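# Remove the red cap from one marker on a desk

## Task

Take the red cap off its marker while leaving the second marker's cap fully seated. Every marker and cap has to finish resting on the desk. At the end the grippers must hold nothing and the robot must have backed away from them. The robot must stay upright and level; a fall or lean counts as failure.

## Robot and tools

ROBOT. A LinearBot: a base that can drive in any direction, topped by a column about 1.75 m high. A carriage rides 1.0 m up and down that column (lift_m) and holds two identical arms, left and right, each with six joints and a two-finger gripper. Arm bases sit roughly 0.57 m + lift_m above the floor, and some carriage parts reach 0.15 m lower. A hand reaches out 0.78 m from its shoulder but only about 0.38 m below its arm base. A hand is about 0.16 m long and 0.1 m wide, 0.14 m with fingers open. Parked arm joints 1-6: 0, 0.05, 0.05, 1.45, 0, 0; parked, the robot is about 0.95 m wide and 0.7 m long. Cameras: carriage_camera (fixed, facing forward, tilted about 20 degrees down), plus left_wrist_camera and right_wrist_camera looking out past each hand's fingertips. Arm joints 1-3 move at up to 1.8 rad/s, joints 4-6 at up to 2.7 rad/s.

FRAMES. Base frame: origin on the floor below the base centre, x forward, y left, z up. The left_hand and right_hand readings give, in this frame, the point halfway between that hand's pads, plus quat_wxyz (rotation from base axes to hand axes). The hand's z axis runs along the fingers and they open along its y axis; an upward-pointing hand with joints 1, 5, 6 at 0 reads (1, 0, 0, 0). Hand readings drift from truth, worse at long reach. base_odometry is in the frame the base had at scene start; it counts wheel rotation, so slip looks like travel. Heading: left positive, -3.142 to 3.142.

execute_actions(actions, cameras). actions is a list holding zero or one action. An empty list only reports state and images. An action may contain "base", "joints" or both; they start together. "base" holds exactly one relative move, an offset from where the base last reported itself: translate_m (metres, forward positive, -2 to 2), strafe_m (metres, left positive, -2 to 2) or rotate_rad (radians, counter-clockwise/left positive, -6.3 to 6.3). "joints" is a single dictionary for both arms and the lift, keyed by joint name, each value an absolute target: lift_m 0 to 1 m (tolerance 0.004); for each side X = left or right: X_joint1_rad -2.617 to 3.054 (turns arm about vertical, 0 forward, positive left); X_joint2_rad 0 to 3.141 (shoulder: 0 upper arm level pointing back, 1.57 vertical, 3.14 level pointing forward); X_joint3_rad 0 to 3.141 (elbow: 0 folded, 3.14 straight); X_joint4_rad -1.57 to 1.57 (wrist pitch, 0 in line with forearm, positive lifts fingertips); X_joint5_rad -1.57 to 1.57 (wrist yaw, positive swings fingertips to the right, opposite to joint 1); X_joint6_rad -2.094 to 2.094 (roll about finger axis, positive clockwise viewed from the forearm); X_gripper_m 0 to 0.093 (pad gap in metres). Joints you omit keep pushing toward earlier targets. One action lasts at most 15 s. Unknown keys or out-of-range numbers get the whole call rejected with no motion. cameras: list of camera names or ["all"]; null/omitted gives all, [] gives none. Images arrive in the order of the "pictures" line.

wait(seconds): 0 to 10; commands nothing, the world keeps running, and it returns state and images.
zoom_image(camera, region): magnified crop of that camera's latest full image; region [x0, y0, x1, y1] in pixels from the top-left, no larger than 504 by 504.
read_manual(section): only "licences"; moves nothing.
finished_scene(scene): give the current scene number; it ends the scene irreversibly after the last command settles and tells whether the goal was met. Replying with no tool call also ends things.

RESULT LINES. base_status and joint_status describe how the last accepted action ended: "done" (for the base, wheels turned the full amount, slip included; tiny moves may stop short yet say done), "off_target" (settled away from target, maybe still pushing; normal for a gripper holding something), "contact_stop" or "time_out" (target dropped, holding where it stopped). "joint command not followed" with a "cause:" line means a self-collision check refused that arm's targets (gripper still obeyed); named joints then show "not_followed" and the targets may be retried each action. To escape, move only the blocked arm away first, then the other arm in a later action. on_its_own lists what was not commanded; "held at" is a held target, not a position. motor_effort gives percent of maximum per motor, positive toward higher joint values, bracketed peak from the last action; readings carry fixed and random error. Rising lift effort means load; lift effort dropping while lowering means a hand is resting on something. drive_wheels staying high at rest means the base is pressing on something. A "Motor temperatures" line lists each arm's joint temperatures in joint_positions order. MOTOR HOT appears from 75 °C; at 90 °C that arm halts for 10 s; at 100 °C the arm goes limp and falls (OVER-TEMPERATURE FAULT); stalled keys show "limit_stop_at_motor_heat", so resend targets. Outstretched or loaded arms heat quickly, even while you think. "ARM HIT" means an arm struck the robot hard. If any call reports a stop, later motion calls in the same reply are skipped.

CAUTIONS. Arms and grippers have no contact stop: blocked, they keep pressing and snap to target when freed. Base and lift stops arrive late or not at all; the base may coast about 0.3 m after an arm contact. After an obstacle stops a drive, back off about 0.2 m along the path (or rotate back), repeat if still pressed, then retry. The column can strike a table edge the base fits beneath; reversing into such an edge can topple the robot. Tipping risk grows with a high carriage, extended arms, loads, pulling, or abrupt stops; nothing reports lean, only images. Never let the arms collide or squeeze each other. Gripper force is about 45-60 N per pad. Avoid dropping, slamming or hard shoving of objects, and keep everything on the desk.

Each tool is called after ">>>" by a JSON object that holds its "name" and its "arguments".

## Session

>>> {"name": "execute_actions", "arguments": {"actions": [], "cameras": ["carriage_camera"]}}

Scene clock: 0.00 s.
Motor temperatures (°C, as the motors report them): left_arm=[20 29 26 22 22 23] | right_arm=[20 26 21 25 19 23]
base_odometry: x=+0.000 y=+0.000 heading=+0.000 (m, m, rad; odometry frame)
base_status: not commanded
joint_positions: lift_m=+0.299 left_joint1_rad=-0.002 left_joint2_rad=+0.062 left_joint3_rad=+0.047 left_joint4_rad=+1.511 left_joint5_rad=+0.027 left_joint6_rad=-0.031 left_gripper_m=+0.095 right_joint1_rad=+0.019 right_joint2_rad=+0.037 right_joint3_rad=+0.065 right_joint4_rad=+1.418 right_joint5_rad=+0.017 right_joint6_rad=-0.001 right_gripper_m=+0.094
joint_status: not commanded
motor_effort: lift_m=+30 drive_wheels=-3 (%)
left_hand: x=+0.2979 y=+0.3267 z=+1.3093 quat_wxyz=(+0.999, +0.013, +0.037, -0.017) (m; base frame)
right_hand: x=+0.3074 y=-0.3338 z=+1.3120 quat_wxyz=(+0.998, +0.008, +0.062, +0.008) (m; base frame)
pictures: carriage_camera
Images, in order (width x height): carriage_camera 504x504.

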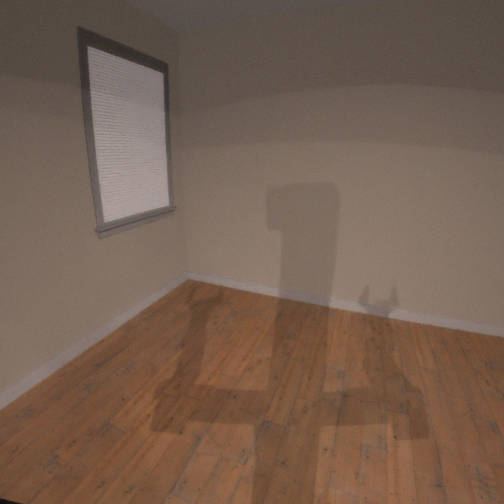

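>>> {"name": "execute_actions", "arguments": {"actions": [{"base":{"rotate_rad":2.75},"joints":{"lift_m":0.6}}], "cameras": ["carriage_camera"]}}

>>> {"name": "zoom_image", "arguments": {"camera": "carriage_camera", "region": [60,150,440,400]}}

Scene clock: 7.80 s.
Motor temperatures (°C, as the motors report them): left_arm=[20 28 27 22 22 23] | right_arm=[20 26 22 25 19 23]
base_odometry: x=+0.000 y=+0.000 heading=+2.750 (m, m, rad; odometry frame)
base_status: done
joint_positions: lift_m=+0.600 left_joint1_rad=-0.002 left_joint2_rad=+0.062 left_joint3_rad=+0.047 left_joint4_rad=+1.505 left_joint5_rad=+0.027 left_joint6_rad=-0.031 left_gripper_m=+0.095 right_joint1_rad=+0.019 right_joint2_rad=+0.037 right_joint3_rad=+0.065 right_joint4_rad=+1.414 right_joint5_rad=+0.017 right_joint6_rad=-0.001 right_gripper_m=+0.094
joint_status: all done
motor_effort: lift_m=+31(37) drive_wheels=+2(11) (%)
left_hand: x=+0.2993 y=+0.3266 z=+1.6106 quat_wxyz=(+0.999, +0.013, +0.040, -0.017) (m; base frame)
right_hand: x=+0.3083 y=-0.3337 z=+1.6133 quat_wxyz=(+0.998, +0.008, +0.064, +0.008) (m; base frame)
pictures: carriage_camera
Images, in order (width x height): carriage_camera 504x504.

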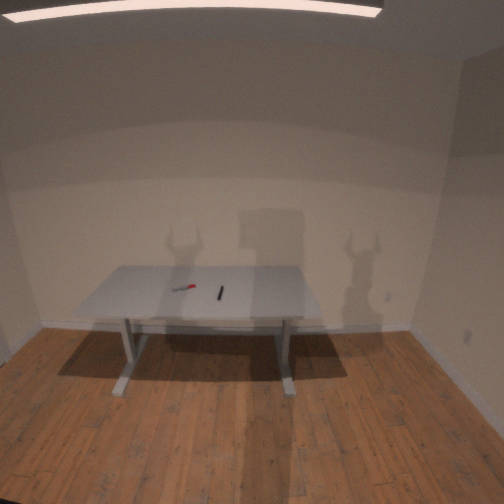

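Region (60, 150, 440, 400) of carriage_camera's 504x504 image, scaled by 1.326, with more detail than that image has; it fills the top 332 rows of this view, and the rest is white.

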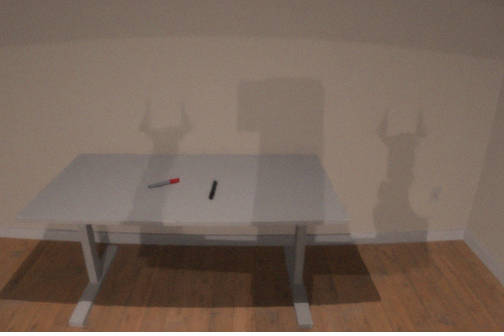

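>>> {"name": "execute_actions", "arguments": {"actions": [{"base":{"strafe_m":0.5},"joints":{"lift_m":0.4}}], "cameras": []}}

>>> {"name": "execute_actions", "arguments": {"actions": [{"base":{"translate_m":0.85}}], "cameras": ["carriage_camera"]}}

Scene clock: 15.97 s.
Motor temperatures (°C, as the motors report them): left_arm=[20 28 27 22 22 23] | right_arm=[20 26 22 25 19 23]
base_odometry: x=-0.190 y=-0.462 heading=+2.751 (m, m, rad; odometry frame)
base_status: done
joint_positions: lift_m=+0.400 left_joint1_rad=-0.002 left_joint2_rad=+0.062 left_joint3_rad=+0.047 left_joint4_rad=+1.507 left_joint5_rad=+0.027 left_joint6_rad=-0.031 left_gripper_m=+0.095 right_joint1_rad=+0.019 right_joint2_rad=+0.037 right_joint3_rad=+0.065 right_joint4_rad=+1.414 right_joint5_rad=+0.017 right_joint6_rad=-0.001 right_gripper_m=+0.094
joint_status: all done
motor_effort: lift_m=+30(30) drive_wheels=-6(9) (%)
left_hand: x=+0.2990 y=+0.3266 z=+1.4107 quat_wxyz=(+0.999, +0.013, +0.039, -0.017) (m; base frame)
right_hand: x=+0.3082 y=-0.3337 z=+1.4134 quat_wxyz=(+0.998, +0.008, +0.064, +0.008) (m; base frame)
pictures: none
No camera images: the call's "cameras" was empty. Leave "cameras" out to get every camera's image.

Scene clock: 19.93 s.
Motor temperatures (°C, as the motors report them): left_arm=[20 28 28 22 22 23] | right_arm=[20 26 23 25 19 23]
base_odometry: x=-0.976 y=-0.139 heading=+2.751 (m, m, rad; odometry frame)
base_status: done
joint_positions: lift_m=+0.400 left_joint1_rad=-0.002 left_joint2_rad=+0.062 left_joint3_rad=+0.047 left_joint4_rad=+1.509 left_joint5_rad=+0.027 left_joint6_rad=-0.031 left_gripper_m=+0.095 right_joint1_rad=+0.019 right_joint2_rad=+0.037 right_joint3_rad=+0.065 right_joint4_rad=+1.415 right_joint5_rad=+0.017 right_joint6_rad=-0.001 right_gripper_m=+0.094
joint_status: not commanded
motor_effort: lift_m=+30(30) drive_wheels=-5(7) (%)
left_hand: x=+0.2985 y=+0.3267 z=+1.4107 quat_wxyz=(+0.999, +0.013, +0.038, -0.017) (m; base frame)
right_hand: x=+0.3080 y=-0.3337 z=+1.4134 quat_wxyz=(+0.998, +0.008, +0.064, +0.008) (m; base frame)
pictures: carriage_camera
Images, in order (width x height): carriage_camera 504x504.

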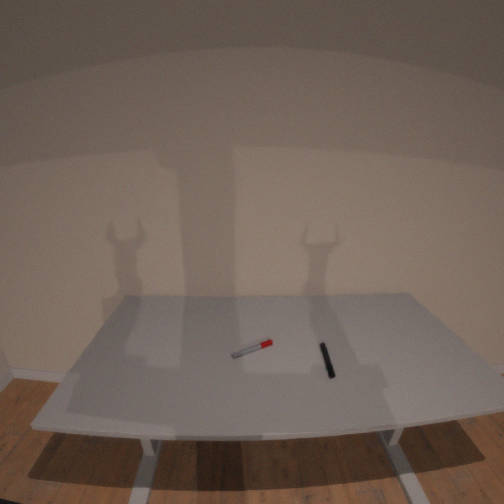

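>>> {"name": "execute_actions", "arguments": {"actions": [{"base":{"translate_m":0.22},"joints":{"left_joint1_rad":-0.62,"left_joint2_rad":2.72,"left_joint3_rad":2.1,"left_joint4_rad":-0.92,"left_joint5_rad":0,"left_joint6_rad":0.53,"lift_m":0.36}}]}}

Scene clock: 31.80 s.
Motor temperatures (°C, as the motors report them): left_arm=[20 28 29 22 22 23] | right_arm=[20 26 23 25 19 23]
base_odometry: x=-1.180 y=-0.056 heading=+2.752 (m, m, rad; odometry frame)
base_status: done
joint_positions: lift_m=+0.360 left_joint1_rad=-0.613 left_joint2_rad=+2.717 left_joint3_rad=+2.076 left_joint4_rad=-0.917 left_joint5_rad=+0.002 left_joint6_rad=+0.519 left_gripper_m=+0.095 right_joint1_rad=+0.019 right_joint2_rad=+0.037 right_joint3_rad=+0.065 right_joint4_rad=+1.415 right_joint5_rad=+0.017 right_joint6_rad=-0.001 right_gripper_m=+0.094
joint_status: all done
motor_effort: lift_m=+31(32) drive_wheels=+2(7) (%)
left_hand: x=+0.6827 y=+0.0462 z=+0.8170 quat_wxyz=(+0.006, +0.536, +0.844, -0.001) (m; base frame)
right_hand: x=+0.3079 y=-0.3338 z=+1.3733 quat_wxyz=(+0.998, +0.008, +0.064, +0.008) (m; base frame)
pictures: carriage_camera, left_wrist_camera, right_wrist_camera
Images, in order (width x height): carriage_camera 504x504, left_wrist_camera 504x504, right_wrist_camera 504x504.

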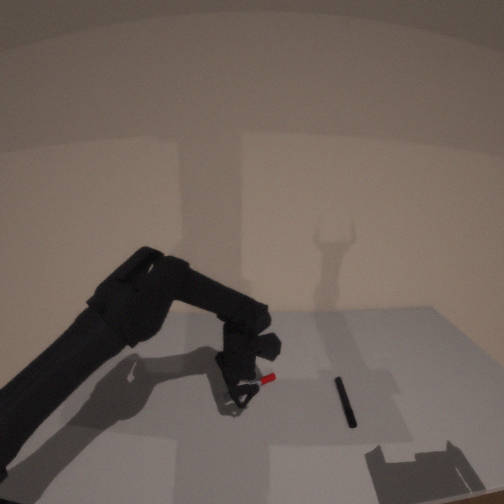

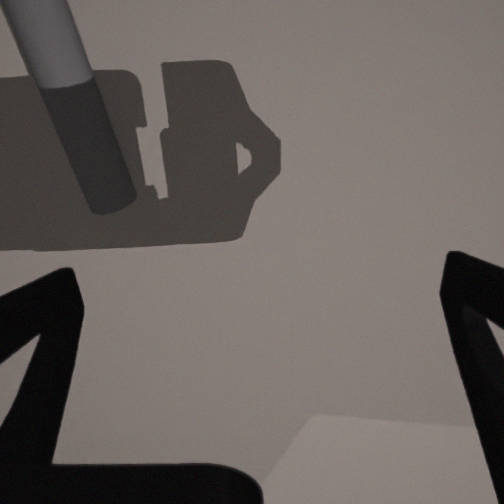

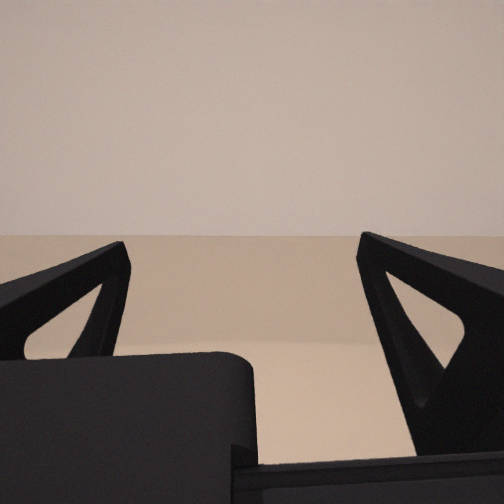

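>>> {"name": "execute_actions", "arguments": {"actions": [{"base":{"translate_m":0.075},"joints":{"left_joint6_rad":0.22}}], "cameras": []}}

>>> {"name": "execute_actions", "arguments": {"actions": [{"base":{"strafe_m":-0.034},"joints":{"lift_m":0.325}}], "cameras": ["left_wrist_camera"]}}

Scene clock: 41.30 s.
Motor temperatures (°C, as the motors report them): left_arm=[20 36 30 22 22 23] | right_arm=[20 26 24 24 19 23]
base_odometry: x=-1.250 y=-0.028 heading=+2.753 (m, m, rad; odometry frame)
base_status: done
joint_positions: lift_m=+0.360 left_joint1_rad=-0.614 left_joint2_rad=+2.717 left_joint3_rad=+2.076 left_joint4_rad=-0.917 left_joint5_rad=+0.002 left_joint6_rad=+0.230 left_gripper_m=+0.095 right_joint1_rad=+0.019 right_joint2_rad=+0.037 right_joint3_rad=+0.065 right_joint4_rad=+1.415 right_joint5_rad=+0.017 right_joint6_rad=-0.001 right_gripper_m=+0.094
joint_status: all done
motor_effort: lift_m=+32(31) drive_wheels=-4(7) (%)
left_hand: x=+0.6822 y=+0.0455 z=+0.8170 quat_wxyz=(+0.006, +0.410, +0.912, -0.002) (m; base frame)
right_hand: x=+0.3079 y=-0.3338 z=+1.3733 quat_wxyz=(+0.998, +0.008, +0.064, +0.008) (m; base frame)
pictures: none
No camera images: the call's "cameras" was empty. Leave "cameras" out to get every camera's image.

Scene clock: 42.40 s.
Motor temperatures (°C, as the motors report them): left_arm=[20 36 30 22 22 23] | right_arm=[20 26 24 24 19 23]
base_odometry: x=-1.237 y=+0.004 heading=+2.753 (m, m, rad; odometry frame)
base_status: done
joint_positions: lift_m=+0.325 left_joint1_rad=-0.616 left_joint2_rad=+2.714 left_joint3_rad=+2.076 left_joint4_rad=-0.917 left_joint5_rad=+0.001 left_joint6_rad=+0.230 left_gripper_m=+0.095 right_joint1_rad=+0.019 right_joint2_rad=+0.037 right_joint3_rad=+0.065 right_joint4_rad=+1.415 right_joint5_rad=+0.017 right_joint6_rad=-0.001 right_gripper_m=+0.094
joint_status: all done
motor_effort: lift_m=+30(31) drive_wheels=-4(7) (%)
left_hand: x=+0.6824 y=+0.0445 z=+0.7836 quat_wxyz=(+0.007, +0.410, +0.912, -0.002) (m; base frame)
right_hand: x=+0.3079 y=-0.3337 z=+1.3384 quat_wxyz=(+0.998, +0.008, +0.064, +0.008) (m; base frame)
pictures: left_wrist_camera
Images, in order (width x height): left_wrist_camera 504x504.

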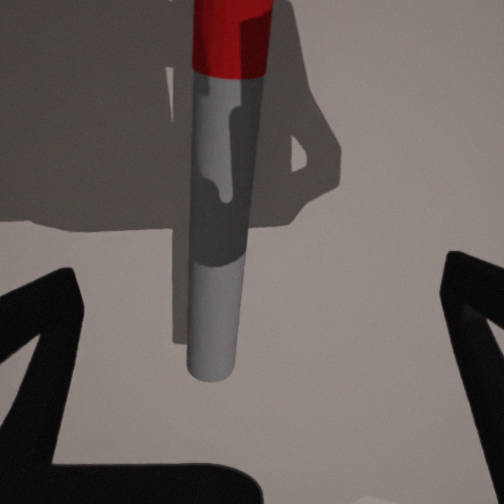

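>>> {"name": "execute_actions", "arguments": {"actions": [{"base":{"translate_m":0.015},"joints":{"lift_m":0.307,"left_joint6_rad":0.33}}], "cameras": ["left_wrist_camera"]}}

Scene clock: 49.57 s.
Motor temperatures (°C, as the motors report them): left_arm=[20 40 31 22 22 23] | right_arm=[20 26 24 24 19 23]
base_odometry: x=-1.251 y=+0.010 heading=+2.752 (m, m, rad; odometry frame)
base_status: done
joint_positions: lift_m=+0.307 left_joint1_rad=-0.617 left_joint2_rad=+2.713 left_joint3_rad=+2.076 left_joint4_rad=-0.918 left_joint5_rad=+0.001 left_joint6_rad=+0.321 left_gripper_m=+0.095 right_joint1_rad=+0.019 right_joint2_rad=+0.037 right_joint3_rad=+0.065 right_joint4_rad=+1.416 right_joint5_rad=+0.017 right_joint6_rad=-0.001 right_gripper_m=+0.094
joint_status: all done
motor_effort: lift_m=+31(31) drive_wheels=-5(2) (%)
left_hand: x=+0.6823 y=+0.0441 z=+0.7661 quat_wxyz=(+0.008, +0.452, +0.892, -0.002) (m; base frame)
right_hand: x=+0.3076 y=-0.3337 z=+1.3204 quat_wxyz=(+0.998, +0.008, +0.063, +0.008) (m; base frame)
pictures: left_wrist_camera
Images, in order (width x height): left_wrist_camera 504x504.

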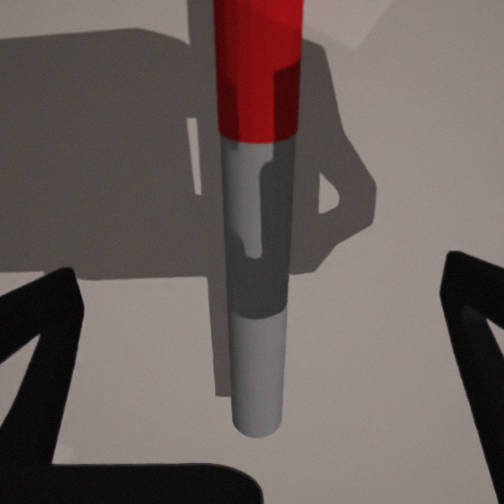

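Matches the earlier view 13 mm above; shift toward the tail.

>>> {"name": "execute_actions", "arguments": {"actions": [{"base":{"strafe_m":0.016},"joints":{"lift_m":0.294}}], "cameras": []}}

>>> {"name": "execute_actions", "arguments": {"actions": [{"joints":{"left_gripper_m":0}}], "cameras": ["left_wrist_camera"]}}

>>> {"name": "execute_actions", "arguments": {"actions": [{"joints":{"lift_m":0.37,"left_joint6_rad":1.79,"right_joint1_rad":0.785,"right_joint4_rad":1.5,"right_joint5_rad":0,"right_joint6_rad":0,"right_joint3_rad":0.6,"right_joint2_rad":1.2,"right_gripper_m":0.065}}], "cameras": []}}

>>> {"name": "execute_actions", "arguments": {"actions": [{"joints":{"right_joint2_rad":2.66}}]}}

Scene clock: 56.90 s.
Motor temperatures (°C, as the motors report them): left_arm=[20 44 32 22 22 23] | right_arm=[20 26 24 24 19 23]
base_odometry: x=-1.257 y=-0.005 heading=+2.752 (m, m, rad; odometry frame)
base_status: done
joint_positions: lift_m=+0.294 left_joint1_rad=-0.619 left_joint2_rad=+2.715 left_joint3_rad=+2.076 left_joint4_rad=-0.918 left_joint5_rad=+0.001 left_joint6_rad=+0.321 left_gripper_m=+0.095 right_joint1_rad=+0.019 right_joint2_rad=+0.037 right_joint3_rad=+0.065 right_joint4_rad=+1.416 right_joint5_rad=+0.017 right_joint6_rad=-0.001 right_gripper_m=+0.094
joint_status: all done
motor_effort: lift_m=+31(31) drive_wheels=+1(8) (%)
left_hand: x=+0.6815 y=+0.0435 z=+0.7523 quat_wxyz=(+0.007, +0.453, +0.892, -0.001) (m; base frame)
right_hand: x=+0.3078 y=-0.3337 z=+1.3073 quat_wxyz=(+0.998, +0.008, +0.063, +0.008) (m; base frame)
pictures: none
No camera images: the call's "cameras" was empty. Leave "cameras" out to get every camera's image.

Scene clock: 57.63 s.
Motor temperatures (°C, as the motors report them): left_arm=[20 44 32 22 22 23] | right_arm=[20 26 24 24 19 23]
base_odometry: x=-1.257 y=-0.005 heading=+2.752 (m, m, rad; odometry frame)
base_status: not commanded
joint_positions: lift_m=+0.294 left_joint1_rad=-0.619 left_joint2_rad=+2.700 left_joint3_rad=+2.088 left_joint4_rad=-0.918 left_joint5_rad=+0.001 left_joint6_rad=+0.322 left_gripper_m=+0.001 right_joint1_rad=+0.019 right_joint2_rad=+0.037 right_joint3_rad=+0.065 right_joint4_rad=+1.416 right_joint5_rad=+0.017 right_joint6_rad=-0.001 right_gripper_m=+0.094
joint_status: all done
motor_effort: lift_m=+31(31) drive_wheels=+1(1) (%)
left_hand: x=+0.6877 y=+0.0391 z=+0.7624 quat_wxyz=(+0.020, +0.453, +0.891, -0.003) (m; base frame)
right_hand: x=+0.3078 y=-0.3337 z=+1.3073 quat_wxyz=(+0.998, +0.008, +0.063, +0.008) (m; base frame)
pictures: left_wrist_camera
Images, in order (width x height): left_wrist_camera 504x504.

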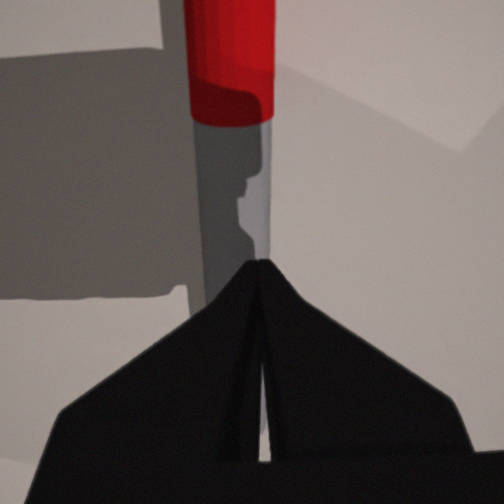

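Scene clock: 59.30 s.
Motor temperatures (°C, as the motors report them): left_arm=[20 45 32 22 22 23] | right_arm=[20 26 24 24 19 23]
base_odometry: x=-1.257 y=-0.005 heading=+2.752 (m, m, rad; odometry frame)
base_status: not commanded
joint_positions: lift_m=+0.370 left_joint1_rad=-0.619 left_joint2_rad=+2.704 left_joint3_rad=+2.088 left_joint4_rad=-0.915 left_joint5_rad=+0.000 left_joint6_rad=+1.780 left_gripper_m=+0.001 right_joint1_rad=+0.778 right_joint2_rad=+1.195 right_joint3_rad=+0.583 right_joint4_rad=+1.489 right_joint5_rad=+0.006 right_joint6_rad=-0.001 right_gripper_m=+0.065
joint_status: all done
motor_effort: lift_m=+31(38) drive_wheels=-3(1) (%)
left_hand: x=+0.6875 y=+0.0393 z=+0.8365 quat_wxyz=(+0.017, +0.932, +0.363, +0.011) (m; base frame)
right_hand: x=+0.5027 y=-0.1108 z=+1.4058 quat_wxyz=(+0.871, -0.126, +0.316, +0.355) (m; base frame)
pictures: none
No camera images: the call's "cameras" was empty. Leave "cameras" out to get every camera's image.

Scene clock: 61.00 s.
Motor temperatures (°C, as the motors report them): left_arm=[20 45 32 22 22 23] | right_arm=[20 27 24 25 19 23]
base_odometry: x=-1.257 y=-0.005 heading=+2.752 (m, m, rad; odometry frame)
base_status: not commanded
joint_positions: lift_m=+0.370 left_joint1_rad=-0.619 left_joint2_rad=+2.704 left_joint3_rad=+2.088 left_joint4_rad=-0.915 left_joint5_rad=+0.000 left_joint6_rad=+1.780 left_gripper_m=+0.001 right_joint1_rad=+0.778 right_joint2_rad=+2.659 right_joint3_rad=+0.583 right_joint4_rad=+1.485 right_joint5_rad=+0.006 right_joint6_rad=-0.001 right_gripper_m=+0.065
joint_status: all done
motor_effort: lift_m=+30(30) drive_wheels=+1(1) (%)
left_hand: x=+0.6875 y=+0.0393 z=+0.8365 quat_wxyz=(+0.017, +0.932, +0.363, +0.011) (m; base frame)
right_hand: x=+0.5572 y=-0.0571 z=+0.8049 quat_wxyz=(+0.436, -0.334, +0.817, +0.176) (m; base frame)
pictures: carriage_camera, left_wrist_camera, right_wrist_camera
Images, in order (width x height): carriage_camera 504x504, left_wrist_camera 504x504, right_wrist_camera 504x504.

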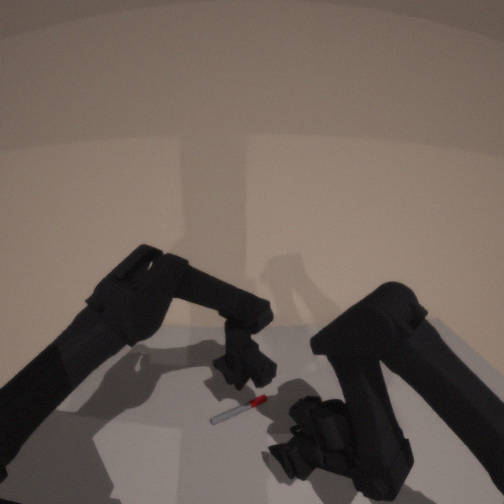

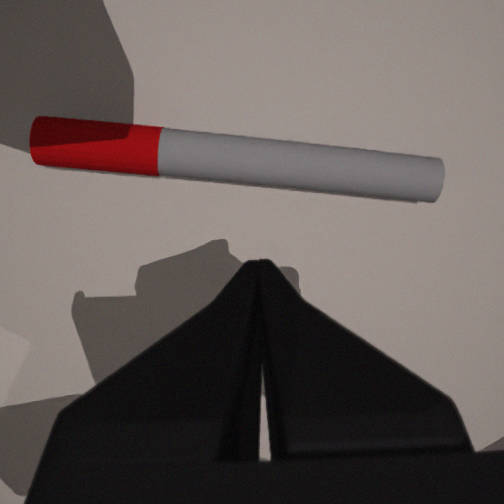

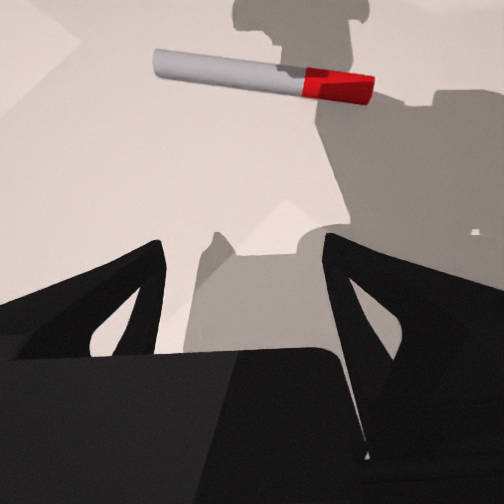

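Slipped; retry lower.

>>> {"name": "execute_actions", "arguments": {"actions": [{"base":{"strafe_m":0.01},"joints":{"right_joint2_rad":2.2,"left_joint6_rad":0.32,"left_gripper_m":0.093}}], "cameras": []}}

>>> {"name": "execute_actions", "arguments": {"actions": [{"joints":{"lift_m":0.28}}], "cameras": ["left_wrist_camera"]}}

Scene clock: 68.53 s.
Motor temperatures (°C, as the motors report them): left_arm=[20 48 33 22 22 23] | right_arm=[20 28 24 27 19 23]
base_odometry: x=-1.260 y=-0.014 heading=+2.752 (m, m, rad; odometry frame)
base_status: done
joint_positions: lift_m=+0.370 left_joint1_rad=-0.611 left_joint2_rad=+2.695 left_joint3_rad=+2.088 left_joint4_rad=-0.921 left_joint5_rad=+0.004 left_joint6_rad=+0.330 left_gripper_m=+0.093 right_joint1_rad=+0.777 right_joint2_rad=+2.210 right_joint3_rad=+0.582 right_joint4_rad=+1.481 right_joint5_rad=+0.011 right_joint6_rad=+0.007 right_gripper_m=+0.065
joint_status: all done
motor_effort: lift_m=+30(30) drive_wheels=-4(6) (%)
left_hand: x=+0.6898 y=+0.0414 z=+0.8408 quat_wxyz=(+0.021, +0.453, +0.891, -0.005) (m; base frame)
right_hand: x=+0.6112 y=-0.0056 z=+0.9907 quat_wxyz=(+0.605, -0.281, +0.703, +0.246) (m; base frame)
pictures: none
No camera images: the call's "cameras" was empty. Leave "cameras" out to get every camera's image.

Scene clock: 69.43 s.
Motor temperatures (°C, as the motors report them): left_arm=[20 48 33 22 22 23] | right_arm=[20 28 24 28 19 23]
base_odometry: x=-1.260 y=-0.014 heading=+2.752 (m, m, rad; odometry frame)
base_status: not commanded
joint_positions: lift_m=+0.280 left_joint1_rad=-0.611 left_joint2_rad=+2.711 left_joint3_rad=+2.088 left_joint4_rad=-0.919 left_joint5_rad=+0.003 left_joint6_rad=+0.330 left_gripper_m=+0.093 right_joint1_rad=+0.777 right_joint2_rad=+2.210 right_joint3_rad=+0.582 right_joint4_rad=+1.485 right_joint5_rad=+0.008 right_joint6_rad=+0.007 right_gripper_m=+0.065
joint_status: all done
motor_effort: lift_m=+30(30) drive_wheels=-4(5) (%)
left_hand: x=+0.6875 y=+0.0433 z=+0.7431 quat_wxyz=(+0.014, +0.453, +0.891, -0.003) (m; base frame)
right_hand: x=+0.6110 y=-0.0051 z=+0.9018 quat_wxyz=(+0.606, -0.282, +0.701, +0.247) (m; base frame)
pictures: left_wrist_camera
Images, in order (width x height): left_wrist_camera 504x504.

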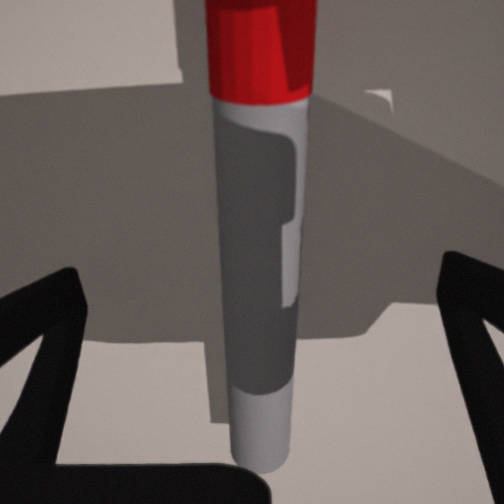

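Now it matches. Rotate first, then lower the right arm.

>>> {"name": "execute_actions", "arguments": {"actions": [{"joints":{"left_gripper_m":0,"right_joint2_rad":1.9}}], "cameras": []}}

>>> {"name": "execute_actions", "arguments": {"actions": [{"joints":{"lift_m":0.35}}], "cameras": []}}

>>> {"name": "execute_actions", "arguments": {"actions": [{"joints":{"left_joint6_rad":1.79,"right_joint3_rad":0.5}}], "cameras": []}}

>>> {"name": "execute_actions", "arguments": {"actions": [{"joints":{"right_joint2_rad":2.66,"right_joint3_rad":0.6,"right_joint4_rad":1.55}}], "cameras": []}}

>>> {"name": "execute_actions", "arguments": {"actions": [{"joints":{"right_joint2_rad":2.75,"right_joint3_rad":0.83}}]}}

Scene clock: 78.13 s.
Motor temperatures (°C, as the motors report them): left_arm=[20 51 33 22 22 23] | right_arm=[20 30 24 29 19 23]
base_odometry: x=-1.260 y=-0.014 heading=+2.752 (m, m, rad; odometry frame)
base_status: not commanded
joint_positions: lift_m=+0.280 left_joint1_rad=-0.611 left_joint2_rad=+2.711 left_joint3_rad=+2.088 left_joint4_rad=-0.919 left_joint5_rad=+0.003 left_joint6_rad=+0.330 left_gripper_m=+0.018 right_joint1_rad=+0.777 right_joint2_rad=+1.908 right_joint3_rad=+0.582 right_joint4_rad=+1.499 right_joint5_rad=+0.008 right_joint6_rad=+0.007 right_gripper_m=+0.065
joint_status: left_gripper_m off_target (ended at +0.018, target +0.000); the others done
motor_effort: lift_m=+30(30) drive_wheels=+1(4) (%)
left_hand: x=+0.6875 y=+0.0433 z=+0.7431 quat_wxyz=(+0.014, +0.453, +0.891, -0.003) (m; base frame)
right_hand: x=+0.6113 y=-0.0048 z=+1.0410 quat_wxyz=(+0.708, -0.239, +0.598, +0.290) (m; base frame)
pictures: none
No camera images: the call's "cameras" was empty. Leave "cameras" out to get every camera's image.

Scene clock: 78.93 s.
Motor temperatures (°C, as the motors report them): left_arm=[20 51 33 22 22 23] | right_arm=[20 30 24 29 19 23]
base_odometry: x=-1.260 y=-0.014 heading=+2.751 (m, m, rad; odometry frame)
base_status: not commanded
joint_positions: lift_m=+0.350 left_joint1_rad=-0.611 left_joint2_rad=+2.705 left_joint3_rad=+2.088 left_joint4_rad=-0.917 left_joint5_rad=+0.002 left_joint6_rad=+0.330 left_gripper_m=+0.018 right_joint1_rad=+0.777 right_joint2_rad=+1.908 right_joint3_rad=+0.582 right_joint4_rad=+1.497 right_joint5_rad=+0.006 right_joint6_rad=+0.006 right_gripper_m=+0.065
joint_status: all done
motor_effort: lift_m=+30(38) drive_wheels=+2(2) (%)
left_hand: x=+0.6890 y=+0.0425 z=+0.8159 quat_wxyz=(+0.018, +0.453, +0.891, -0.003) (m; base frame)
right_hand: x=+0.6112 y=-0.0046 z=+1.1106 quat_wxyz=(+0.708, -0.240, +0.598, +0.290) (m; base frame)
pictures: none
No camera images: the call's "cameras" was empty. Leave "cameras" out to get every camera's image.

Scene clock: 80.60 s.
Motor temperatures (°C, as the motors report them): left_arm=[20 52 33 22 22 23] | right_arm=[20 30 24 30 19 23]
base_odometry: x=-1.260 y=-0.014 heading=+2.752 (m, m, rad; odometry frame)
base_status: not commanded
joint_positions: lift_m=+0.350 left_joint1_rad=-0.611 left_joint2_rad=+2.705 left_joint3_rad=+2.088 left_joint4_rad=-0.917 left_joint5_rad=+0.002 left_joint6_rad=+1.780 left_gripper_m=+0.018 right_joint1_rad=+0.777 right_joint2_rad=+1.908 right_joint3_rad=+0.510 right_joint4_rad=+1.494 right_joint5_rad=+0.006 right_joint6_rad=+0.006 right_gripper_m=+0.065
joint_status: all done
motor_effort: lift_m=+30(31) drive_wheels=+1(2) (%)
left_hand: x=+0.6890 y=+0.0425 z=+0.8159 quat_wxyz=(+0.016, +0.930, +0.366, +0.010) (m; base frame)
right_hand: x=+0.6013 y=-0.0143 z=+1.0845 quat_wxyz=(+0.685, -0.251, +0.624, +0.281) (m; base frame)
pictures: none
No camera images: the call's "cameras" was empty. Leave "cameras" out to get every camera's image.

Scene clock: 81.90 s.
Motor temperatures (°C, as the motors report them): left_arm=[20 52 33 22 22 23] | right_arm=[20 30 24 30 19 23]
base_odometry: x=-1.260 y=-0.014 heading=+2.752 (m, m, rad; odometry frame)
base_status: not commanded
joint_positions: lift_m=+0.350 left_joint1_rad=-0.611 left_joint2_rad=+2.705 left_joint3_rad=+2.088 left_joint4_rad=-0.917 left_joint5_rad=+0.002 left_joint6_rad=+1.780 left_gripper_m=+0.018 right_joint1_rad=+0.777 right_joint2_rad=+2.658 right_joint3_rad=+0.592 right_joint4_rad=+1.533 right_joint5_rad=+0.006 right_joint6_rad=+0.006 right_gripper_m=+0.065
joint_status: all done
motor_effort: lift_m=+30(30) drive_wheels=+1(2) (%)
left_hand: x=+0.6890 y=+0.0425 z=+0.8159 quat_wxyz=(+0.016, +0.930, +0.366, +0.010) (m; base frame)
right_hand: x=+0.5645 y=-0.0505 z=+0.7965 quat_wxyz=(+0.459, -0.325, +0.805, +0.187) (m; base frame)
pictures: none
No camera images: the call's "cameras" was empty. Leave "cameras" out to get every camera's image.

Scene clock: 82.73 s.
Motor temperatures (°C, as the motors report them): left_arm=[20 52 33 22 22 23] | right_arm=[20 30 24 30 19 23]
base_odometry: x=-1.260 y=-0.014 heading=+2.752 (m, m, rad; odometry frame)
base_status: not commanded
joint_positions: lift_m=+0.350 left_joint1_rad=-0.611 left_joint2_rad=+2.705 left_joint3_rad=+2.088 left_joint4_rad=-0.917 left_joint5_rad=+0.002 left_joint6_rad=+1.780 left_gripper_m=+0.018 right_joint1_rad=+0.777 right_joint2_rad=+2.754 right_joint3_rad=+0.817 right_joint4_rad=+1.538 right_joint5_rad=+0.006 right_joint6_rad=+0.006 right_gripper_m=+0.065
joint_status: all done
motor_effort: lift_m=+31(30) drive_wheels=+1(2) (%)
left_hand: x=+0.6890 y=+0.0425 z=+0.8159 quat_wxyz=(+0.016, +0.930, +0.366, +0.010) (m; base frame)
right_hand: x=+0.6056 y=-0.0101 z=+0.7970 quat_wxyz=(+0.512, -0.312, +0.773, +0.209) (m; base frame)
pictures: carriage_camera, left_wrist_camera, right_wrist_camera
Images, in order (width x height): carriage_camera 504x504, left_wrist_camera 504x504, right_wrist_camera 504x504.

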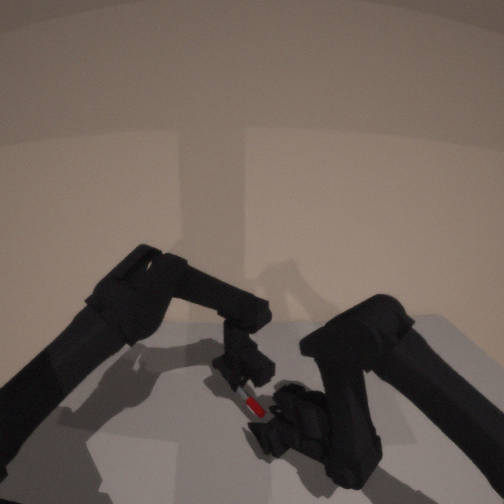

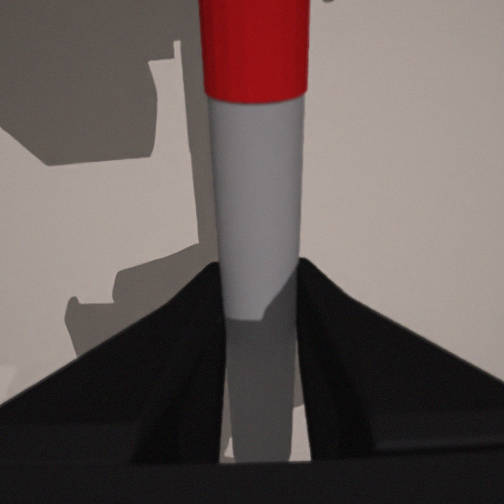

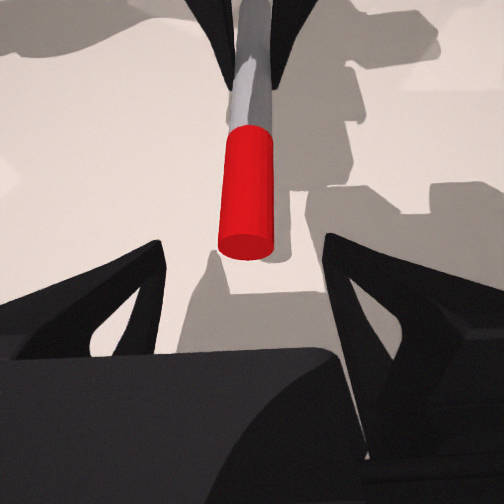

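>>> {"name": "execute_actions", "arguments": {"actions": [{"joints":{"right_joint2_rad":2.805,"right_joint3_rad":0.98}}], "cameras": []}}

>>> {"name": "execute_actions", "arguments": {"actions": [{"joints":{"right_gripper_m":0}}], "cameras": ["right_wrist_camera"]}}

>>> {"name": "execute_actions", "arguments": {"actions": [{"joints":{"right_joint3_rad":0.75,"right_joint2_rad":2.7}}], "cameras": []}}

>>> {"name": "execute_actions", "arguments": {"actions": [{"joints":{"right_joint3_rad":0.58,"right_joint2_rad":2.59}}]}}

Scene clock: 89.77 s.
Motor temperatures (°C, as the motors report them): left_arm=[20 53 33 22 22 23] | right_arm=[20 32 23 31 19 23]
base_odometry: x=-1.260 y=-0.014 heading=+2.752 (m, m, rad; odometry frame)
base_status: not commanded
joint_positions: lift_m=+0.350 left_joint1_rad=-0.611 left_joint2_rad=+2.705 left_joint3_rad=+2.088 left_joint4_rad=-0.917 left_joint5_rad=+0.002 left_joint6_rad=+1.780 left_gripper_m=+0.018 right_joint1_rad=+0.777 right_joint2_rad=+2.806 right_joint3_rad=+0.966 right_joint4_rad=+1.539 right_joint5_rad=+0.006 right_joint6_rad=+0.006 right_gripper_m=+0.065
joint_status: all done
motor_effort: lift_m=+30(30) drive_wheels=+1(2) (%)
left_hand: x=+0.6890 y=+0.0425 z=+0.8159 quat_wxyz=(+0.016, +0.930, +0.366, +0.010) (m; base frame)
right_hand: x=+0.6323 y=+0.0162 z=+0.8048 quat_wxyz=(+0.549, -0.301, +0.747, +0.224) (m; base frame)
pictures: none
No camera images: the call's "cameras" was empty. Leave "cameras" out to get every camera's image.

Scene clock: 90.40 s.
Motor temperatures (°C, as the motors report them): left_arm=[20 54 33 22 22 23] | right_arm=[20 32 23 31 19 23]
base_odometry: x=-1.260 y=-0.014 heading=+2.752 (m, m, rad; odometry frame)
base_status: not commanded
joint_positions: lift_m=+0.350 left_joint1_rad=-0.611 left_joint2_rad=+2.705 left_joint3_rad=+2.088 left_joint4_rad=-0.925 left_joint5_rad=+0.001 left_joint6_rad=+1.782 left_gripper_m=+0.018 right_joint1_rad=+0.777 right_joint2_rad=+2.806 right_joint3_rad=+0.966 right_joint4_rad=+1.539 right_joint5_rad=+0.009 right_joint6_rad=+0.006 right_gripper_m=+0.018
joint_status: right_gripper_m off_target (ended at +0.018, target +0.000)
motor_effort: lift_m=+30(31) drive_wheels=+1(1) (%)
left_hand: x=+0.6874 y=+0.0437 z=+0.8158 quat_wxyz=(+0.012, +0.931, +0.365, +0.007) (m; base frame)
right_hand: x=+0.6328 y=+0.0156 z=+0.8048 quat_wxyz=(+0.550, -0.300, +0.747, +0.223) (m; base frame)
pictures: right_wrist_camera
Images, in order (width x height): right_wrist_camera 504x504.

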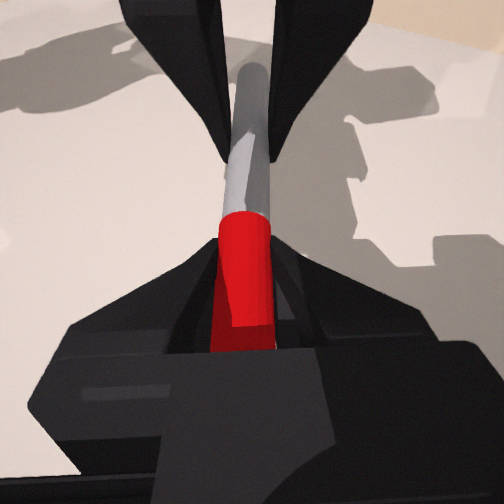

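Scene clock: 91.23 s.
Motor temperatures (°C, as the motors report them): left_arm=[20 54 33 22 22 23] | right_arm=[20 32 23 31 19 23]
base_odometry: x=-1.260 y=-0.014 heading=+2.751 (m, m, rad; odometry frame)
base_status: not commanded
joint_positions: lift_m=+0.350 left_joint1_rad=-0.625 left_joint2_rad=+2.705 left_joint3_rad=+2.088 left_joint4_rad=-0.925 left_joint5_rad=+0.006 left_joint6_rad=+1.782 left_gripper_m=+0.018 right_joint1_rad=+0.777 right_joint2_rad=+2.719 right_joint3_rad=+0.767 right_joint4_rad=+1.544 right_joint5_rad=+0.008 right_joint6_rad=+0.006 right_gripper_m=+0.018
joint_status: all done
motor_effort: lift_m=+30(30) drive_wheels=+2(2) (%)
left_hand: x=+0.6828 y=+0.0374 z=+0.8158 quat_wxyz=(+0.014, +0.933, +0.359, +0.005) (m; base frame)
right_hand: x=+0.6002 y=-0.0161 z=+0.8041 quat_wxyz=(+0.509, -0.312, +0.775, +0.207) (m; base frame)
pictures: none
No camera images: the call's "cameras" was empty. Leave "cameras" out to get every camera's image.

Scene clock: 92.00 s.
Motor temperatures (°C, as the motors report them): left_arm=[20 54 34 22 22 23] | right_arm=[20 32 23 31 19 23]
base_odometry: x=-1.260 y=-0.014 heading=+2.752 (m, m, rad; odometry frame)
base_status: not commanded
joint_positions: lift_m=+0.350 left_joint1_rad=-0.625 left_joint2_rad=+2.705 left_joint3_rad=+2.088 left_joint4_rad=-0.925 left_joint5_rad=+0.006 left_joint6_rad=+1.782 left_gripper_m=+0.018 right_joint1_rad=+0.777 right_joint2_rad=+2.602 right_joint3_rad=+0.595 right_joint4_rad=+1.543 right_joint5_rad=+0.008 right_joint6_rad=+0.006 right_gripper_m=+0.018
joint_status: all done
motor_effort: lift_m=+30(30) drive_wheels=+2(2) (%)
left_hand: x=+0.6828 y=+0.0374 z=+0.8158 quat_wxyz=(+0.014, +0.933, +0.359, +0.005) (m; base frame)
right_hand: x=+0.5759 y=-0.0399 z=+0.8212 quat_wxyz=(+0.487, -0.318, +0.789, +0.197) (m; base frame)
pictures: carriage_camera, left_wrist_camera, right_wrist_camera
Images, in order (width x height): carriage_camera 504x504, left_wrist_camera 504x504, right_wrist_camera 504x504.

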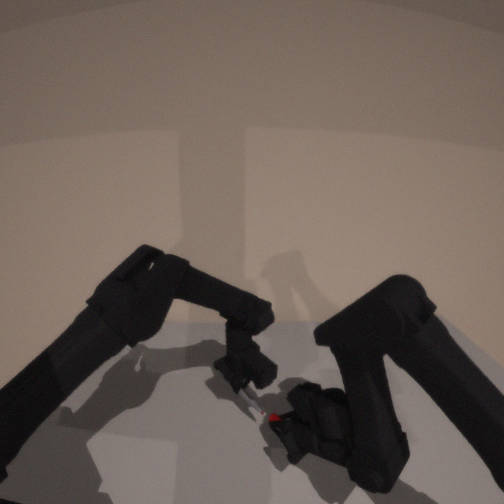

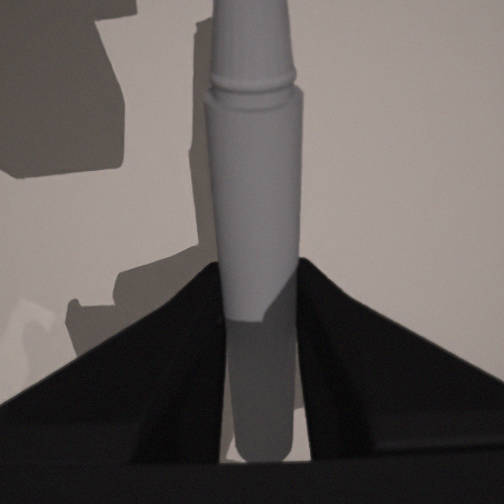

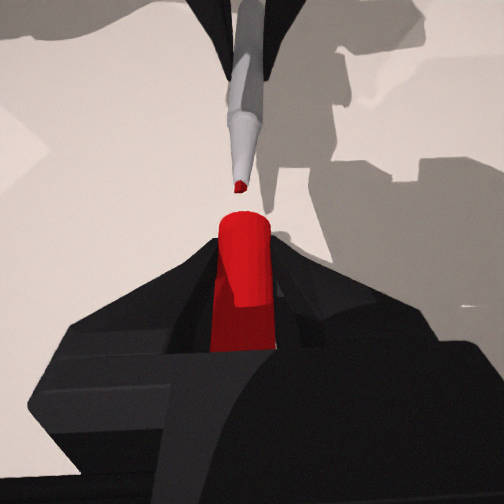

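>>> {"name": "execute_actions", "arguments": {"actions": [{"joints":{"right_joint4_rad":1.47,"lift_m":0.283}}]}}

>>> {"name": "execute_actions", "arguments": {"actions": [{"joints":{"right_gripper_m":0.06,"left_gripper_m":0.06}}], "cameras": []}}

>>> {"name": "execute_actions", "arguments": {"actions": [{"joints":{"lift_m":0.4}}], "cameras": []}}

>>> {"name": "execute_actions", "arguments": {"actions": [{"base":{"translate_m":-0.5},"joints":{"left_joint1_rad":0,"left_joint2_rad":1.2,"left_joint3_rad":0.9,"right_joint1_rad":0,"right_joint2_rad":0.05,"right_joint3_rad":0.05}}], "cameras": ["carriage_camera"]}}

>>> {"name": "finished_scene", "arguments": {"scene": 2}}

Scene clock: 102.40 s.
Motor temperatures (°C, as the motors report them): left_arm=[20 56 34 22 22 23] | right_arm=[20 33 23 31 19 23]
base_odometry: x=-1.260 y=-0.014 heading=+2.752 (m, m, rad; odometry frame)
base_status: not commanded
joint_positions: lift_m=+0.283 left_joint1_rad=-0.625 left_joint2_rad=+2.715 left_joint3_rad=+2.088 left_joint4_rad=-0.920 left_joint5_rad=+0.000 left_joint6_rad=+1.782 left_gripper_m=+0.018 right_joint1_rad=+0.777 right_joint2_rad=+2.599 right_joint3_rad=+0.595 right_joint4_rad=+1.463 right_joint5_rad=+0.007 right_joint6_rad=+0.006 right_gripper_m=+0.018
joint_status: all done
motor_effort: lift_m=+30(31) drive_wheels=+1(2) (%)
left_hand: x=+0.6827 y=+0.0388 z=+0.7445 quat_wxyz=(+0.010, +0.933, +0.359, +0.006) (m; base frame)
right_hand: x=+0.5694 y=-0.0460 z=+0.7380 quat_wxyz=(+0.456, -0.326, +0.807, +0.185) (m; base frame)
pictures: carriage_camera, left_wrist_camera, right_wrist_camera
Images, in order (width x height): carriage_camera 504x504, left_wrist_camera 504x504, right_wrist_camera 504x504.

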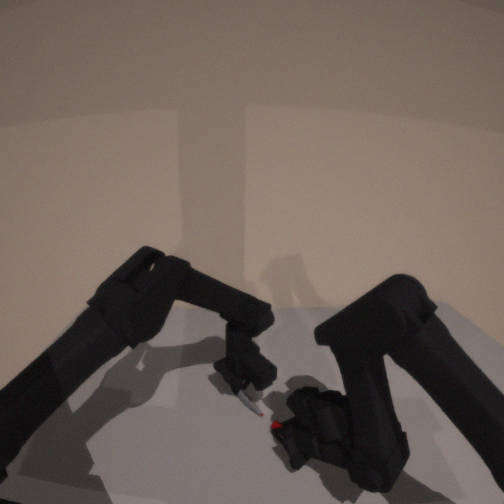

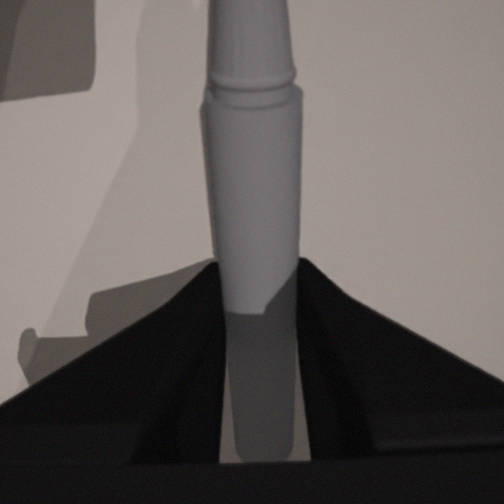

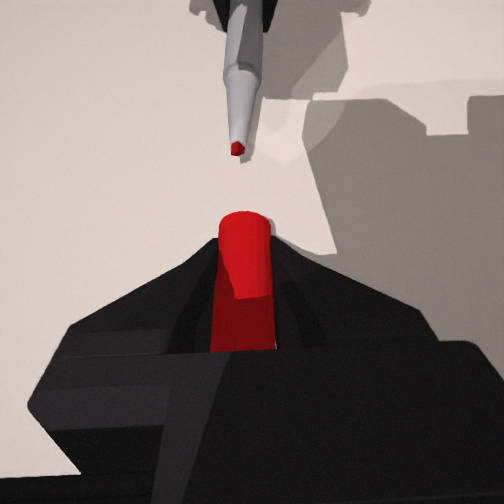

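Scene clock: 103.03 s.
Motor temperatures (°C, as the motors report them): left_arm=[20 56 34 22 22 23] | right_arm=[20 33 23 31 19 23]
base_odometry: x=-1.260 y=-0.014 heading=+2.752 (m, m, rad; odometry frame)
base_status: not commanded
joint_positions: lift_m=+0.283 left_joint1_rad=-0.625 left_joint2_rad=+2.715 left_joint3_rad=+2.088 left_joint4_rad=-0.920 left_joint5_rad=+0.000 left_joint6_rad=+1.782 left_gripper_m=+0.060 right_joint1_rad=+0.777 right_joint2_rad=+2.599 right_joint3_rad=+0.595 right_joint4_rad=+1.463 right_joint5_rad=+0.007 right_joint6_rad=+0.006 right_gripper_m=+0.060
joint_status: all done
motor_effort: lift_m=+30(30) drive_wheels=+1(2) (%)
left_hand: x=+0.6827 y=+0.0388 z=+0.7445 quat_wxyz=(+0.010, +0.933, +0.359, +0.007) (m; base frame)
right_hand: x=+0.5694 y=-0.0460 z=+0.7380 quat_wxyz=(+0.456, -0.326, +0.807, +0.185) (m; base frame)
pictures: none
No camera images: the call's "cameras" was empty. Leave "cameras" out to get every camera's image.

Scene clock: 104.03 s.
Motor temperatures (°C, as the motors report them): left_arm=[20 56 34 22 22 23] | right_arm=[20 33 23 31 19 23]
base_odometry: x=-1.260 y=-0.014 heading=+2.751 (m, m, rad; odometry frame)
base_status: not commanded
joint_positions: lift_m=+0.400 left_joint1_rad=-0.625 left_joint2_rad=+2.705 left_joint3_rad=+2.088 left_joint4_rad=-0.918 left_joint5_rad=+0.000 left_joint6_rad=+1.782 left_gripper_m=+0.060 right_joint1_rad=+0.777 right_joint2_rad=+2.598 right_joint3_rad=+0.595 right_joint4_rad=+1.466 right_joint5_rad=+0.005 right_joint6_rad=+0.006 right_gripper_m=+0.060
joint_status: all done
motor_effort: lift_m=+31(37) drive_wheels=+2(2) (%)
left_hand: x=+0.6851 y=+0.0370 z=+0.8662 quat_wxyz=(+0.016, +0.933, +0.359, +0.010) (m; base frame)
right_hand: x=+0.5698 y=-0.0454 z=+0.8560 quat_wxyz=(+0.458, -0.326, +0.806, +0.186) (m; base frame)
pictures: none
No camera images: the call's "cameras" was empty. Leave "cameras" out to get every camera's image.

Scene clock: 107.23 s.
Motor temperatures (°C, as the motors report them): left_arm=[20 55 34 22 22 23] | right_arm=[20 33 23 31 19 23]
base_odometry: x=-0.798 y=-0.204 heading=+2.751 (m, m, rad; odometry frame)
base_status: done
joint_positions: lift_m=+0.400 left_joint1_rad=-0.003 left_joint2_rad=+1.208 left_joint3_rad=+0.931 left_joint4_rad=-0.915 left_joint5_rad=-0.006 left_joint6_rad=+1.782 left_gripper_m=+0.060 right_joint1_rad=+0.006 right_joint2_rad=+0.058 right_joint3_rad=+0.069 right_joint4_rad=+1.475 right_joint5_rad=+0.004 right_joint6_rad=+0.006 right_gripper_m=+0.060
joint_status: all done
motor_effort: lift_m=+31(31) drive_wheels=-3(7) (%)
left_hand: x=+0.5466 y=+0.3317 z=+1.1019 quat_wxyz=(+0.116, +0.764, +0.617, +0.148) (m; base frame)
right_hand: x=+0.2992 y=-0.3320 z=+1.4157 quat_wxyz=(+0.999, +0.002, +0.043, +0.006) (m; base frame)
pictures: carriage_camera
Images, in order (width x height): carriage_camera 504x504.

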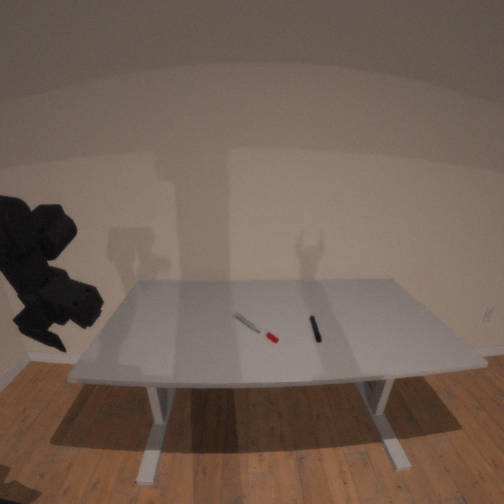

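The scene is finished: the task was done.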